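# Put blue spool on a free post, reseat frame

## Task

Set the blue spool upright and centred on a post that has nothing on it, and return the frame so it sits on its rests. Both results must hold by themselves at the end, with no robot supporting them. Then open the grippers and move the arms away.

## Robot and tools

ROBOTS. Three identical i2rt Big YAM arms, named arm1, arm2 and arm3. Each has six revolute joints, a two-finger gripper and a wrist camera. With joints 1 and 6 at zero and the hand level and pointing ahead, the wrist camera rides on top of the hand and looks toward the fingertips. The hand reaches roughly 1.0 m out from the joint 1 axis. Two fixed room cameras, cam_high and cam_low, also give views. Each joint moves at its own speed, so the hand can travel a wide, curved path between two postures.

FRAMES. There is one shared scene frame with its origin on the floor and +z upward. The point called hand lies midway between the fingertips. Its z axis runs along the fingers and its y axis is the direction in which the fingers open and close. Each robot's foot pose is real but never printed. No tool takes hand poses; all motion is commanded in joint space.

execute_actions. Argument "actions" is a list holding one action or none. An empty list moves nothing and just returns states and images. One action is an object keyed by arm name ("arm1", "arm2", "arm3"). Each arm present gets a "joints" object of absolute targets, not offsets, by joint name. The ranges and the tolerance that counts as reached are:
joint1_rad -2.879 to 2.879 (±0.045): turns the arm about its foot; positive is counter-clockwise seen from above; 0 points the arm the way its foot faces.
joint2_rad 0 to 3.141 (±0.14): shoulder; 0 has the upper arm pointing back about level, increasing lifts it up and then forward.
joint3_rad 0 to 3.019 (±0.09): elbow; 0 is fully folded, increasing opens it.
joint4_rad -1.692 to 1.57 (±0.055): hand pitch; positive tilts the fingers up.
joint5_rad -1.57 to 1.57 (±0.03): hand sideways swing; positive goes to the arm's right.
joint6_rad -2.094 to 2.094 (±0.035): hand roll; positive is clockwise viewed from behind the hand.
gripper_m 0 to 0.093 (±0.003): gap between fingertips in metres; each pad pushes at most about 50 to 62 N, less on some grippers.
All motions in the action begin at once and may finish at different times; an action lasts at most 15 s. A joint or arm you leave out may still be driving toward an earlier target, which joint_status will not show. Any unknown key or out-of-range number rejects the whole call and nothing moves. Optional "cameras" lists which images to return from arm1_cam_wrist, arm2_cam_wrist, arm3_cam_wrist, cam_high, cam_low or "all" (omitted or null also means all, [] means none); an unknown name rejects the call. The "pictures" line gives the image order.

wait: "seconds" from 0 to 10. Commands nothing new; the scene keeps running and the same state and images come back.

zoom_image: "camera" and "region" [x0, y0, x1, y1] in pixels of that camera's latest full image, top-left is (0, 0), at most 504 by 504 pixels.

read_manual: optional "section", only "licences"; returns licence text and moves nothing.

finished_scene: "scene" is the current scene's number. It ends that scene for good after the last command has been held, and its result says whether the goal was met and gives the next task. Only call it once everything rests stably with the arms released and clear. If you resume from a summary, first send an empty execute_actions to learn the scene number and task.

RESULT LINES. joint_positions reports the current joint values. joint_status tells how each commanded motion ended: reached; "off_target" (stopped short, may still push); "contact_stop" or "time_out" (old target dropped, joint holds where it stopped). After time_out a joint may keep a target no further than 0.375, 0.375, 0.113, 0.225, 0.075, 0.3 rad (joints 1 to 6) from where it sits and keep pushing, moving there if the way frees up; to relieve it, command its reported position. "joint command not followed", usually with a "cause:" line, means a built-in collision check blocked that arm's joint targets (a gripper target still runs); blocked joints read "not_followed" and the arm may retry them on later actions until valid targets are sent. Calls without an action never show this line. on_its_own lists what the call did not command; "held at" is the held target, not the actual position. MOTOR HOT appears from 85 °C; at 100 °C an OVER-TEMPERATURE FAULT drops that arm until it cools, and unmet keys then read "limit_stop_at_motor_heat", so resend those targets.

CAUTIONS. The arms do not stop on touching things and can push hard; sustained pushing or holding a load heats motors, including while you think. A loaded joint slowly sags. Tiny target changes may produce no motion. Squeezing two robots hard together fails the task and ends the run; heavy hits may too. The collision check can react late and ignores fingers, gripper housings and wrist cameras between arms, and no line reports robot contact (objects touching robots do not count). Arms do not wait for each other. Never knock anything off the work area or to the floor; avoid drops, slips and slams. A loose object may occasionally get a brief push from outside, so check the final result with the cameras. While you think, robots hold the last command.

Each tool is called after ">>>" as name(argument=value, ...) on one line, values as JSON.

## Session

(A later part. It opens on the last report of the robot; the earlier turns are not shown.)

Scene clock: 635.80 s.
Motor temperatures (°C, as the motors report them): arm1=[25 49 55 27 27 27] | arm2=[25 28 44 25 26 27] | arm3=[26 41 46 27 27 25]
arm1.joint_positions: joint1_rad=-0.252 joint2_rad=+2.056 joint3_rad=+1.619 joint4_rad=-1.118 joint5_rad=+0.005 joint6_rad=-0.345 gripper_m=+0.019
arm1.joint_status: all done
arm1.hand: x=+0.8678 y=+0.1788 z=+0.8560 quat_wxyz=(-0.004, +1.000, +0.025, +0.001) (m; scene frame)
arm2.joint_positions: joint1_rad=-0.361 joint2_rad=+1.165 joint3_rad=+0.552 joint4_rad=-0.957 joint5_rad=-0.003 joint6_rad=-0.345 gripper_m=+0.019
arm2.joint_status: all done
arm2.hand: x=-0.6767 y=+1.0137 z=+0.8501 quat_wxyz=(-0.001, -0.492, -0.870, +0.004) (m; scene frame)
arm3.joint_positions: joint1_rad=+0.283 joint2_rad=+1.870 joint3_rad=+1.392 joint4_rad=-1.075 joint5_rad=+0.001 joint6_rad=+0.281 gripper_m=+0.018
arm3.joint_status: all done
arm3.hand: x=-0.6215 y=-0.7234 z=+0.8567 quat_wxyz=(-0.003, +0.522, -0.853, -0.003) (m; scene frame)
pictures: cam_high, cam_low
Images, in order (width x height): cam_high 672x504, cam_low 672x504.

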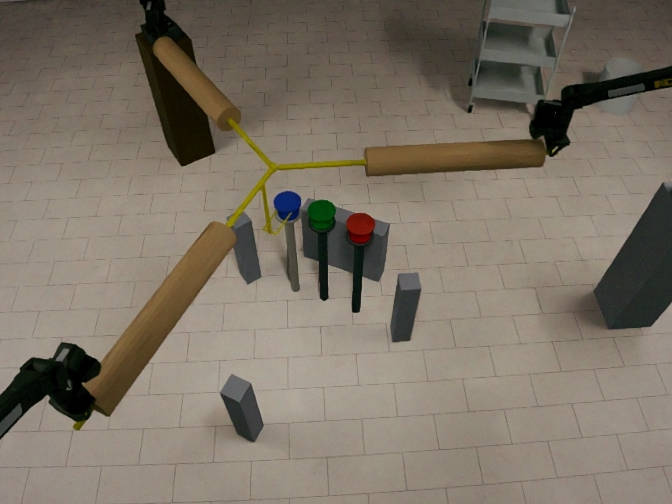

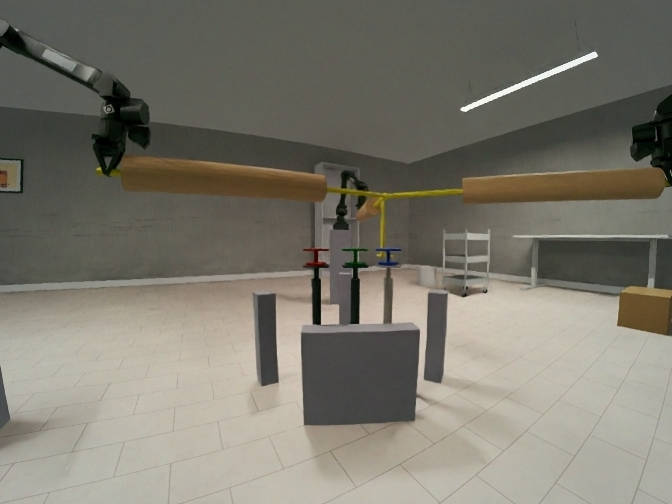

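>>> execute_actions(actions=[{"arm1": {"joints": {"joint1_rad": -0.151, "joint2_rad": 2.087, "joint3_rad": 1.783, "joint4_rad": -1.165, "joint6_rad": -0.226}}, "arm2": {"joints": {"joint1_rad": -0.52, "joint2_rad": 1.332, "joint3_rad": 0.743, "joint4_rad": -0.92, "joint6_rad": -0.516}}, "arm3": {"joints": {"joint1_rad": 0.323, "joint2_rad": 1.688, "joint3_rad": 1.165, "joint4_rad": -0.986, "joint6_rad": 0.324}}}], cameras=["cam_high", "cam_low"])

>>> zoom_image(camera="cam_high", region=[230, 170, 340, 280])

Scene clock: 644.17 s.
Motor temperatures (°C, as the motors report them): arm1=[25 49 60 27 27 27] | arm2=[25 28 45 25 26 27] | arm3=[26 41 46 27 27 25]
arm1.joint_positions: joint1_rad=-0.140 joint2_rad=+2.109 joint3_rad=+1.701 joint4_rad=-1.156 joint5_rad=+0.002 joint6_rad=-0.232 gripper_m=+0.019
arm1.joint_status: all done
arm1.hand: x=+0.8338 y=+0.1153 z=+0.8525 quat_wxyz=(+0.000, +1.000, +0.024, +0.005) (m; scene frame)
arm2.joint_positions: joint1_rad=-0.517 joint2_rad=+1.346 joint3_rad=+0.700 joint4_rad=-0.927 joint5_rad=+0.006 joint6_rad=-0.503 gripper_m=+0.019
arm2.joint_status: all done
arm2.hand: x=-0.7141 y=+0.9483 z=+0.8503 quat_wxyz=(+0.003, -0.492, -0.871, +0.005) (m; scene frame)
arm3.joint_positions: joint1_rad=+0.325 joint2_rad=+1.705 joint3_rad=+1.157 joint4_rad=-0.998 joint5_rad=+0.001 joint6_rad=+0.323 gripper_m=+0.018
arm3.joint_status: all done
arm3.hand: x=-0.6541 y=-0.7885 z=+0.8588 quat_wxyz=(-0.006, +0.522, -0.853, -0.006) (m; scene frame)
pictures: cam_high, cam_low
Images, in order (width x height): cam_high 672x504, cam_low 672x504.

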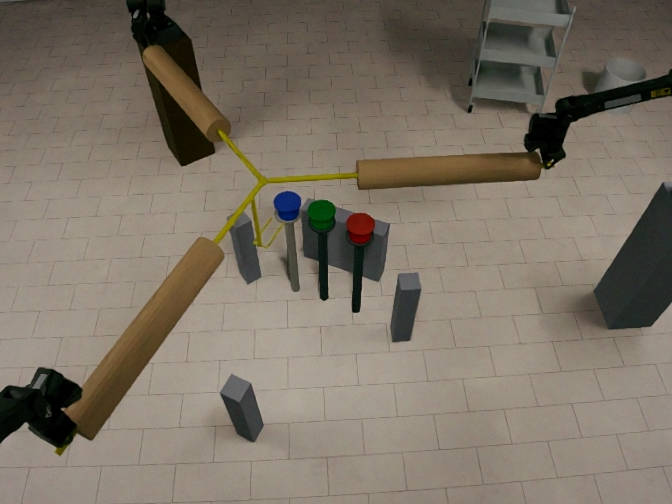

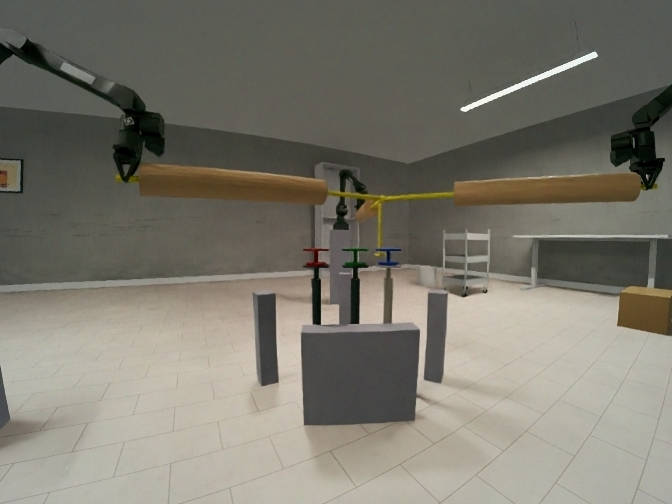

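Region (230, 170, 340, 280) of cam_high's 672x504 image, scaled by 4.582, with more detail than that image has.

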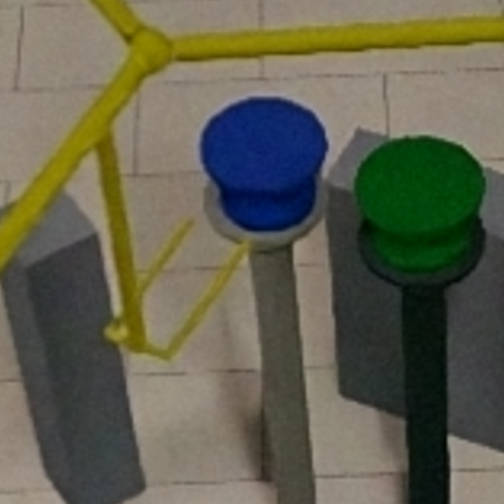

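>>> execute_actions(actions=[{"arm1": {"joints": {"joint1_rad": -0.031, "joint2_rad": 2.087, "joint3_rad": 1.471, "joint4_rad": -0.9, "joint6_rad": -0.104}}, "arm2": {"joints": {"joint1_rad": -0.427, "joint2_rad": 1.693, "joint3_rad": 0.88, "joint4_rad": -0.702, "joint6_rad": -0.409}}, "arm3": {"joints": {"joint1_rad": 0.203, "joint2_rad": 1.692, "joint3_rad": 0.89, "joint4_rad": -0.709, "joint6_rad": 0.204}}}], cameras=["cam_high"])

Scene clock: 697.53 s.
Motor temperatures (°C, as the motors report them): arm1=[25 51 68 27 27 27] | arm2=[25 28 46 25 26 27] | arm3=[26 38 45 27 27 25]
arm1.joint_positions: joint1_rad=-0.023 joint2_rad=+2.120 joint3_rad=+1.467 joint4_rad=-0.914 joint5_rad=-0.001 joint6_rad=-0.112 gripper_m=+0.019
arm1.joint_status: all done
arm1.hand: x=+0.8707 y=+0.0387 z=+0.7700 quat_wxyz=(+0.002, +1.000, +0.023, +0.007) (m; scene frame)
arm2.joint_positions: joint1_rad=-0.429 joint2_rad=+1.715 joint3_rad=+0.846 joint4_rad=-0.705 joint5_rad=+0.006 joint6_rad=-0.413 gripper_m=+0.019
arm2.joint_status: all done
arm2.hand: x=-0.6770 y=+0.8693 z=+0.7698 quat_wxyz=(+0.003, -0.492, -0.870, +0.005) (m; scene frame)
arm3.joint_positions: joint1_rad=+0.201 joint2_rad=+1.707 joint3_rad=+0.881 joint4_rad=-0.719 joint5_rad=+0.003 joint6_rad=+0.207 gripper_m=+0.018
arm3.joint_status: all done
arm3.hand: x=-0.6148 y=-0.8658 z=+0.7772 quat_wxyz=(-0.008, +0.519, -0.855, -0.004) (m; scene frame)
pictures: cam_high
Images, in order (width x height): cam_high 672x504.

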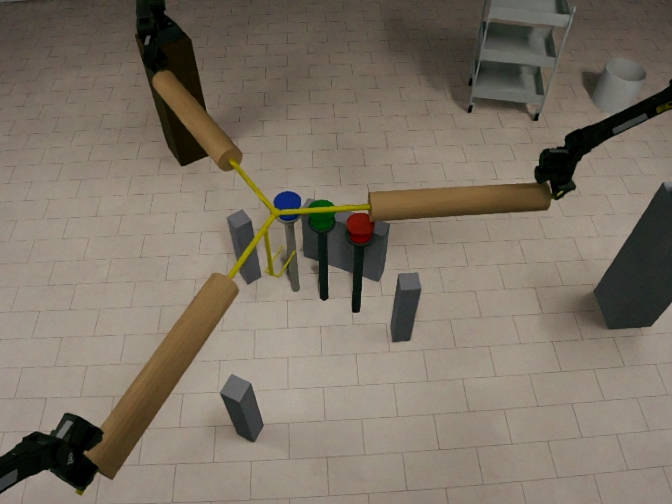

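>>> execute_actions(actions=[{"arm1": {"joints": {"joint1_rad": 0.088, "joint2_rad": 2.174, "joint3_rad": 1.343, "joint4_rad": -0.669, "joint6_rad": 0.016}}, "arm2": {"joints": {"joint1_rad": -0.375, "joint2_rad": 2.018, "joint3_rad": 1.068, "joint4_rad": -0.568, "joint6_rad": -0.358}}, "arm3": {"joints": {"joint1_rad": 0.066, "joint2_rad": 1.841, "joint3_rad": 0.71, "joint4_rad": -0.382, "joint6_rad": 0.063}}}], cameras=["cam_high"])

Scene clock: 706.37 s.
Motor temperatures (°C, as the motors report them): arm1=[25 51 62 27 27 27] | arm2=[25 29 45 25 26 27] | arm3=[26 38 44 27 27 25]
arm1.joint_positions: joint1_rad=+0.095 joint2_rad=+2.214 joint3_rad=+1.337 joint4_rad=-0.682 joint5_rad=-0.002 joint6_rad=+0.005 gripper_m=+0.019
arm1.joint_status: all done
arm1.hand: x=+0.9031 y=-0.0285 z=+0.6835 quat_wxyz=(+0.003, +1.000, +0.023, +0.003) (m; scene frame)
arm2.joint_positions: joint1_rad=-0.376 joint2_rad=+2.044 joint3_rad=+1.040 joint4_rad=-0.569 joint5_rad=+0.004 joint6_rad=-0.360 gripper_m=+0.019
arm2.joint_status: all done
arm2.hand: x=-0.6438 y=+0.8023 z=+0.6809 quat_wxyz=(+0.002, -0.492, -0.870, +0.006) (m; scene frame)
arm3.joint_positions: joint1_rad=+0.059 joint2_rad=+1.855 joint3_rad=+0.704 joint4_rad=-0.395 joint5_rad=+0.003 joint6_rad=+0.065 gripper_m=+0.018
arm3.joint_status: all done
arm3.hand: x=-0.5809 y=-0.9323 z=+0.6884 quat_wxyz=(-0.009, +0.519, -0.855, -0.002) (m; scene frame)
pictures: cam_high
Images, in order (width x height): cam_high 672x504.

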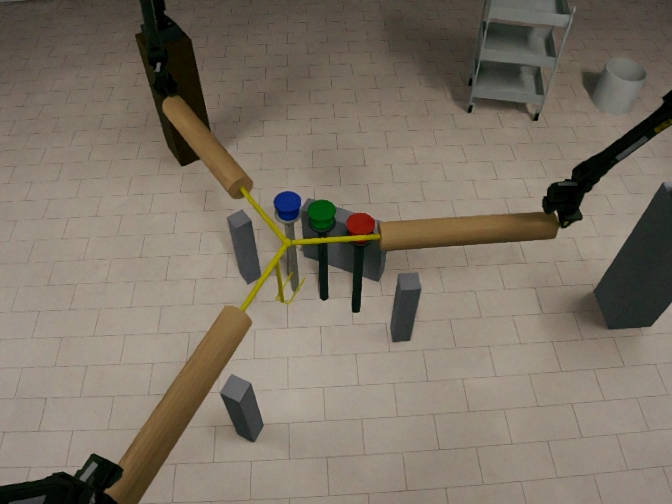

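>>> execute_actions(actions=[{"arm1": {"joints": {"joint1_rad": 0.138, "joint2_rad": 2.373, "joint3_rad": 1.408, "joint4_rad": -0.49, "joint6_rad": 0.065}}, "arm2": {"joints": {"joint1_rad": -0.357, "joint2_rad": 2.29, "joint3_rad": 1.193, "joint4_rad": -0.426, "joint6_rad": -0.34}}, "arm3": {"joints": {"joint1_rad": 0.006, "joint2_rad": 2.157, "joint3_rad": 0.71, "joint4_rad": -0.069, "joint6_rad": 0.002}}}], cameras=["cam_high"])

Scene clock: 713.40 s.
Motor temperatures (°C, as the motors report them): arm1=[25 51 59 27 27 27] | arm2=[25 29 44 25 26 27] | arm3=[26 37 43 27 27 25]
arm1.joint_positions: joint1_rad=+0.144 joint2_rad=+2.419 joint3_rad=+1.366 joint4_rad=-0.498 joint5_rad=-0.002 joint6_rad=+0.053 gripper_m=+0.019
arm1.joint_status: all done
arm1.hand: x=+0.9120 y=-0.0550 z=+0.5830 quat_wxyz=(+0.003, +1.000, +0.024, -0.002) (m; scene frame)
arm2.joint_positions: joint1_rad=-0.359 joint2_rad=+2.319 joint3_rad=+1.169 joint4_rad=-0.421 joint5_rad=+0.004 joint6_rad=-0.344 gripper_m=+0.019
arm2.joint_status: all done
arm2.hand: x=-0.6321 y=+0.7780 z=+0.5797 quat_wxyz=(+0.001, -0.492, -0.870, +0.006) (m; scene frame)
arm3.joint_positions: joint1_rad=+0.005 joint2_rad=+2.167 joint3_rad=+0.703 joint4_rad=-0.082 joint5_rad=-0.001 joint6_rad=+0.010 gripper_m=+0.018
arm3.joint_status: all done
arm3.hand: x=-0.5722 y=-0.9569 z=+0.5882 quat_wxyz=(-0.008, +0.519, -0.855, -0.003) (m; scene frame)
pictures: cam_high
Images, in order (width x height): cam_high 672x504.

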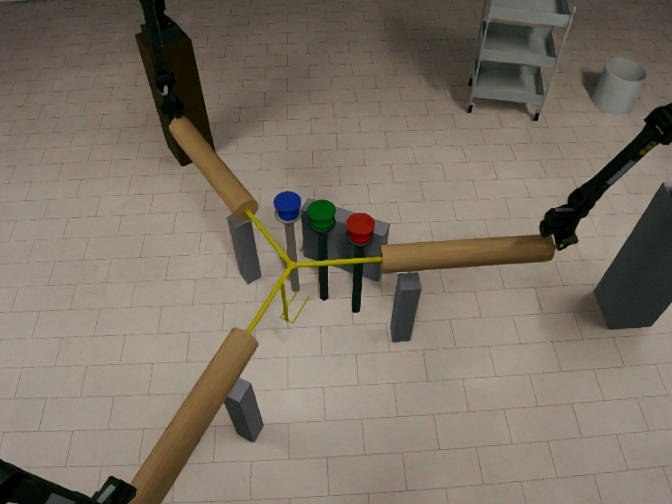

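>>> execute_actions(actions=[{"arm1": {"joints": {"joint2_rad": 2.59, "joint3_rad": 1.522, "joint4_rad": -0.391}}, "arm2": {"joints": {"joint2_rad": 2.521, "joint3_rad": 1.295, "joint4_rad": -0.3}}, "arm3": {"joints": {"joint1_rad": 0.0, "joint2_rad": 2.467, "joint3_rad": 0.845, "joint4_rad": 0.112}}}], cameras=["cam_low"])

Scene clock: 727.10 s.
Motor temperatures (°C, as the motors report them): arm1=[25 52 58 27 27 27] | arm2=[25 31 42 25 26 27] | arm3=[26 37 41 27 27 25]
arm1.joint_positions: joint1_rad=+0.140 joint2_rad=+2.636 joint3_rad=+1.483 joint4_rad=-0.401 joint5_rad=+0.001 joint6_rad=+0.053 gripper_m=+0.019
arm1.joint_status: all done
arm1.hand: x=+0.9131 y=-0.0528 z=+0.4902 quat_wxyz=(+0.002, +1.000, +0.022, +0.000) (m; scene frame)
arm2.joint_positions: joint1_rad=-0.355 joint2_rad=+2.553 joint3_rad=+1.273 joint4_rad=-0.298 joint5_rad=+0.001 joint6_rad=-0.340 gripper_m=+0.019
arm2.joint_status: all done
arm2.hand: x=-0.6305 y=+0.7799 z=+0.4849 quat_wxyz=(+0.002, -0.492, -0.871, +0.003) (m; scene frame)
arm3.joint_positions: joint1_rad=+0.005 joint2_rad=+2.482 joint3_rad=+0.840 joint4_rad=+0.096 joint5_rad=+0.000 joint6_rad=+0.009 gripper_m=+0.018
arm3.joint_status: all done
arm3.hand: x=-0.5704 y=-0.9544 z=+0.4901 quat_wxyz=(-0.008, +0.519, -0.854, -0.003) (m; scene frame)
pictures: cam_low
Images, in order (width x height): cam_low 672x504.

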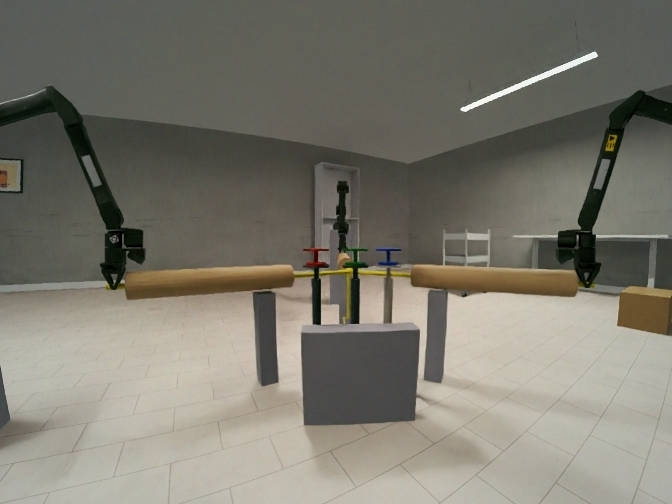

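>>> execute_actions(actions=[{"arm1": {"joints": {"joint1_rad": 0.144, "joint2_rad": 2.652, "joint3_rad": 1.545, "joint4_rad": -0.38}}, "arm2": {"joints": {"joint1_rad": -0.364, "joint2_rad": 2.573, "joint3_rad": 1.316, "joint4_rad": -0.281}}, "arm3": {"joints": {"joint1_rad": -0.002, "joint2_rad": 2.515, "joint3_rad": 0.86, "joint4_rad": 0.133}}}], cameras=["cam_low"])

>>> zoom_image(camera="cam_low", region=[230, 240, 470, 330])

Scene clock: 736.20 s.
Motor temperatures (°C, as the motors report them): arm1=[25 52 57 27 27 27] | arm2=[25 31 41 25 26 27] | arm3=[26 37 40 27 27 25]
arm1.joint_positions: joint1_rad=+0.142 joint2_rad=+2.667 joint3_rad=+1.508 joint4_rad=-0.394 joint5_rad=+0.000 joint6_rad=+0.053 gripper_m=+0.019
arm1.joint_status: all done
arm1.hand: x=+0.9118 y=-0.0541 z=+0.4779 quat_wxyz=(+0.002, +1.000, +0.023, +0.000) (m; scene frame)
arm2.joint_positions: joint1_rad=-0.359 joint2_rad=+2.585 joint3_rad=+1.294 joint4_rad=-0.283 joint5_rad=+0.002 joint6_rad=-0.340 gripper_m=+0.019
arm2.joint_status: all done
arm2.hand: x=-0.6322 y=+0.7784 z=+0.4722 quat_wxyz=(+0.002, -0.494, -0.870, +0.004) (m; scene frame)
arm3.joint_positions: joint1_rad=+0.005 joint2_rad=+2.522 joint3_rad=+0.855 joint4_rad=+0.121 joint5_rad=+0.000 joint6_rad=+0.009 gripper_m=+0.018
arm3.joint_status: all done
arm3.hand: x=-0.5716 y=-0.9569 z=+0.4771 quat_wxyz=(-0.008, +0.519, -0.854, -0.003) (m; scene frame)
pictures: cam_low
Images, in order (width x height): cam_low 672x504.

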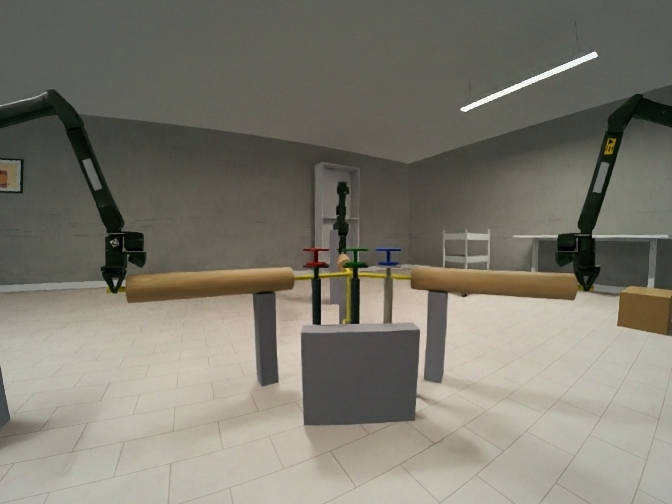

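Region (230, 240, 470, 330) of cam_low's 672x504 image, scaled by 2.100, with more detail than that image has; it fills the top 189 rows of this view, and the rest is white.

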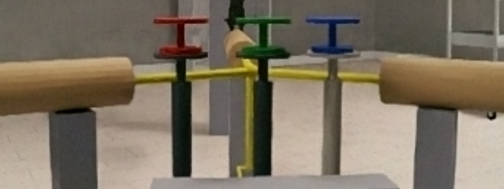

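>>> execute_actions(actions=[{"arm1": {"joints": {"joint1_rad": 0.142, "joint2_rad": 2.667, "joint3_rad": 1.508, "joint4_rad": -0.394, "joint6_rad": 0.053, "gripper_m": 0.07}}, "arm2": {"joints": {"joint1_rad": -0.359, "joint2_rad": 2.585, "joint3_rad": 1.294, "joint4_rad": -0.283, "gripper_m": 0.07}}, "arm3": {"joints": {"joint1_rad": 0.005, "joint2_rad": 2.522, "joint3_rad": 0.855, "joint4_rad": 0.121, "joint6_rad": 0.009, "gripper_m": 0.07}}}], cameras=["arm1_cam_wrist", "arm2_cam_wrist", "arm3_cam_wrist", "cam_low"])

Scene clock: 742.43 s.
Motor temperatures (°C, as the motors report them): arm1=[25 52 56 27 27 27] | arm2=[25 31 41 25 26 27] | arm3=[26 37 40 27 27 25]
arm1.joint_positions: joint1_rad=+0.142 joint2_rad=+2.668 joint3_rad=+1.508 joint4_rad=-0.394 joint5_rad=+0.000 joint6_rad=+0.052 gripper_m=+0.070
arm1.joint_status: all done
arm1.hand: x=+0.9124 y=-0.0540 z=+0.4773 quat_wxyz=(+0.002, +1.000, +0.023, +0.000) (m; scene frame)
arm2.joint_positions: joint1_rad=-0.359 joint2_rad=+2.586 joint3_rad=+1.294 joint4_rad=-0.283 joint5_rad=+0.002 joint6_rad=-0.340 gripper_m=+0.070
arm2.joint_status: all done
arm2.hand: x=-0.6323 y=+0.7789 z=+0.4718 quat_wxyz=(+0.002, -0.494, -0.870, +0.004) (m; scene frame)
arm3.joint_positions: joint1_rad=+0.005 joint2_rad=+2.522 joint3_rad=+0.855 joint4_rad=+0.121 joint5_rad=+0.000 joint6_rad=+0.009 gripper_m=+0.070
arm3.joint_status: all done
arm3.hand: x=-0.5716 y=-0.9569 z=+0.4771 quat_wxyz=(-0.008, +0.519, -0.854, -0.003) (m; scene frame)
pictures: arm1_cam_wrist, arm2_cam_wrist, arm3_cam_wrist, cam_low
Images, in order (width x height): arm1_cam_wrist 504x504, arm2_cam_wrist 504x504, arm3_cam_wrist 504x504, cam_low 672x504.

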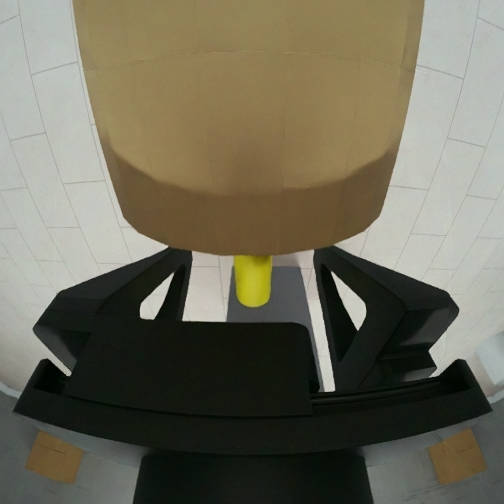

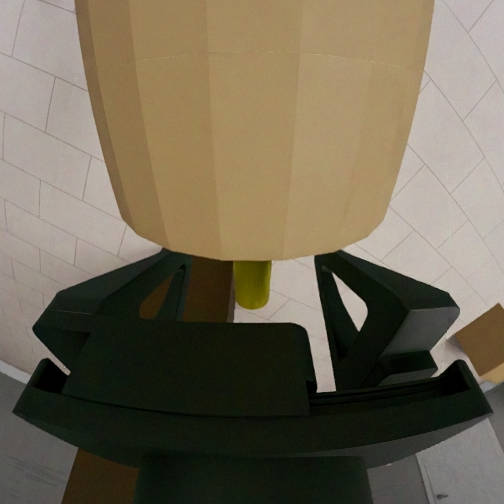

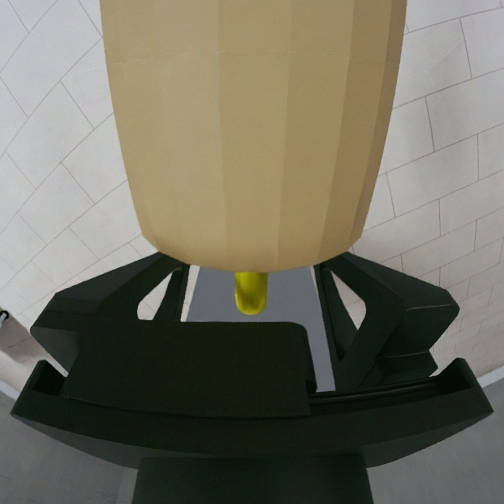

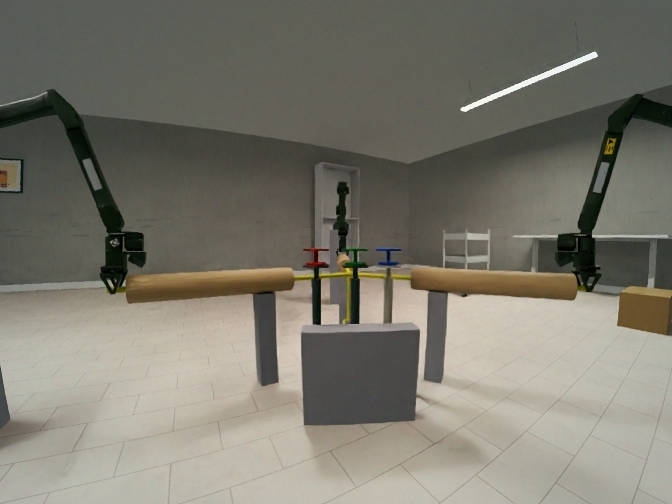

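>>> execute_actions(actions=[{"arm1": {"joints": {"joint2_rad": 1.8, "joint3_rad": 0.95, "joint4_rad": -0.72, "gripper_m": 0.093}}, "arm2": {"joints": {"joint2_rad": 1.75, "joint3_rad": 0.85, "joint4_rad": -0.68, "gripper_m": 0.093}}, "arm3": {"joints": {"joint2_rad": 1.7, "joint3_rad": 0.62, "joint4_rad": -0.47, "gripper_m": 0.093}}}], cameras=["cam_high", "cam_low"])

>>> zoom_image(camera="cam_low", region=[230, 230, 470, 330])

>>> zoom_image(camera="cam_high", region=[200, 170, 440, 410])

Scene clock: 755.33 s.
Motor temperatures (°C, as the motors report them): arm1=[25 51 54 27 27 27] | arm2=[25 31 40 25 26 27] | arm3=[26 37 39 27 27 25]
arm1.joint_positions: joint1_rad=+0.142 joint2_rad=+1.793 joint3_rad=+0.957 joint4_rad=-0.708 joint5_rad=+0.000 joint6_rad=+0.052 gripper_m=+0.093
arm1.joint_status: all done
arm1.hand: x=+1.0184 y=-0.0424 z=+0.7884 quat_wxyz=(+0.002, +1.000, +0.023, -0.005) (m; scene frame)
arm2.joint_positions: joint1_rad=-0.359 joint2_rad=+1.744 joint3_rad=+0.850 joint4_rad=-0.670 joint5_rad=+0.002 joint6_rad=-0.340 gripper_m=+0.093
arm2.joint_status: all done
arm2.hand: x=-0.6484 y=+0.8681 z=+0.7599 quat_wxyz=(-0.002, -0.494, -0.870, +0.008) (m; scene frame)
arm3.joint_positions: joint1_rad=+0.005 joint2_rad=+1.696 joint3_rad=+0.617 joint4_rad=-0.460 joint5_rad=+0.000 joint6_rad=+0.009 gripper_m=+0.093
arm3.joint_status: all done
arm3.hand: x=-0.5780 y=-0.9676 z=+0.7233 quat_wxyz=(-0.010, +0.519, -0.854, -0.004) (m; scene frame)
pictures: cam_high, cam_low
Images, in order (width x height): cam_high 672x504, cam_low 672x504.

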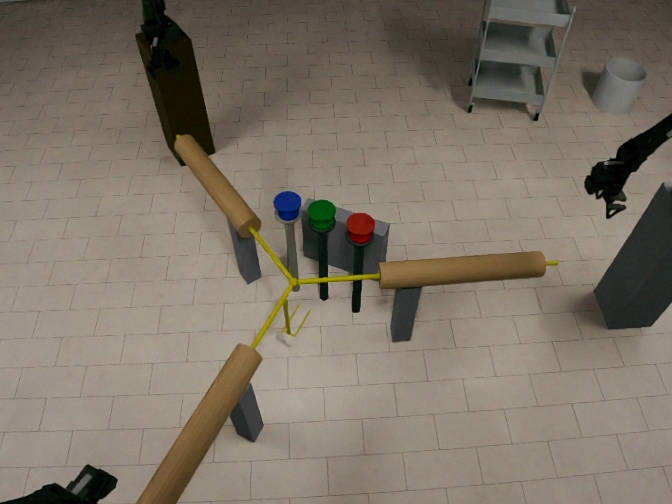

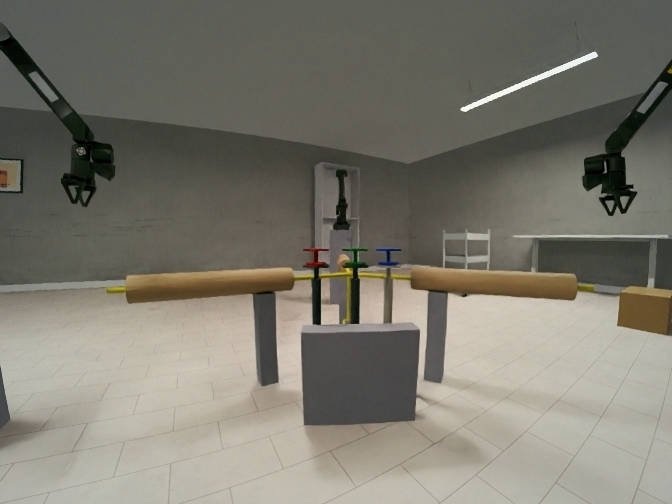

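Region (230, 230, 470, 330) of cam_low's 672x504 image, scaled by 2.100, with more detail than that image has; it fills the top 210 rows of this view, and the rest is white.

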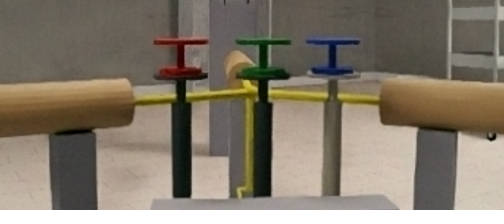

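Region (200, 170, 440, 410) of cam_high's 672x504 image, scaled by 2.100, with more detail than that image has.

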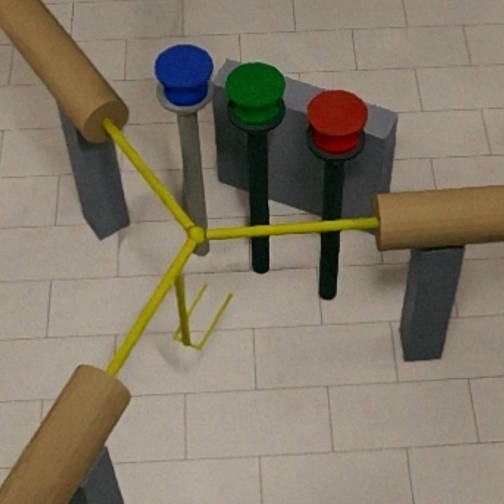

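The blue spool is centred on the empty post, the frame is back on its rests, and the arms are clear.

>>> finished_scene(scene=2)

The scene is finished: the task was done.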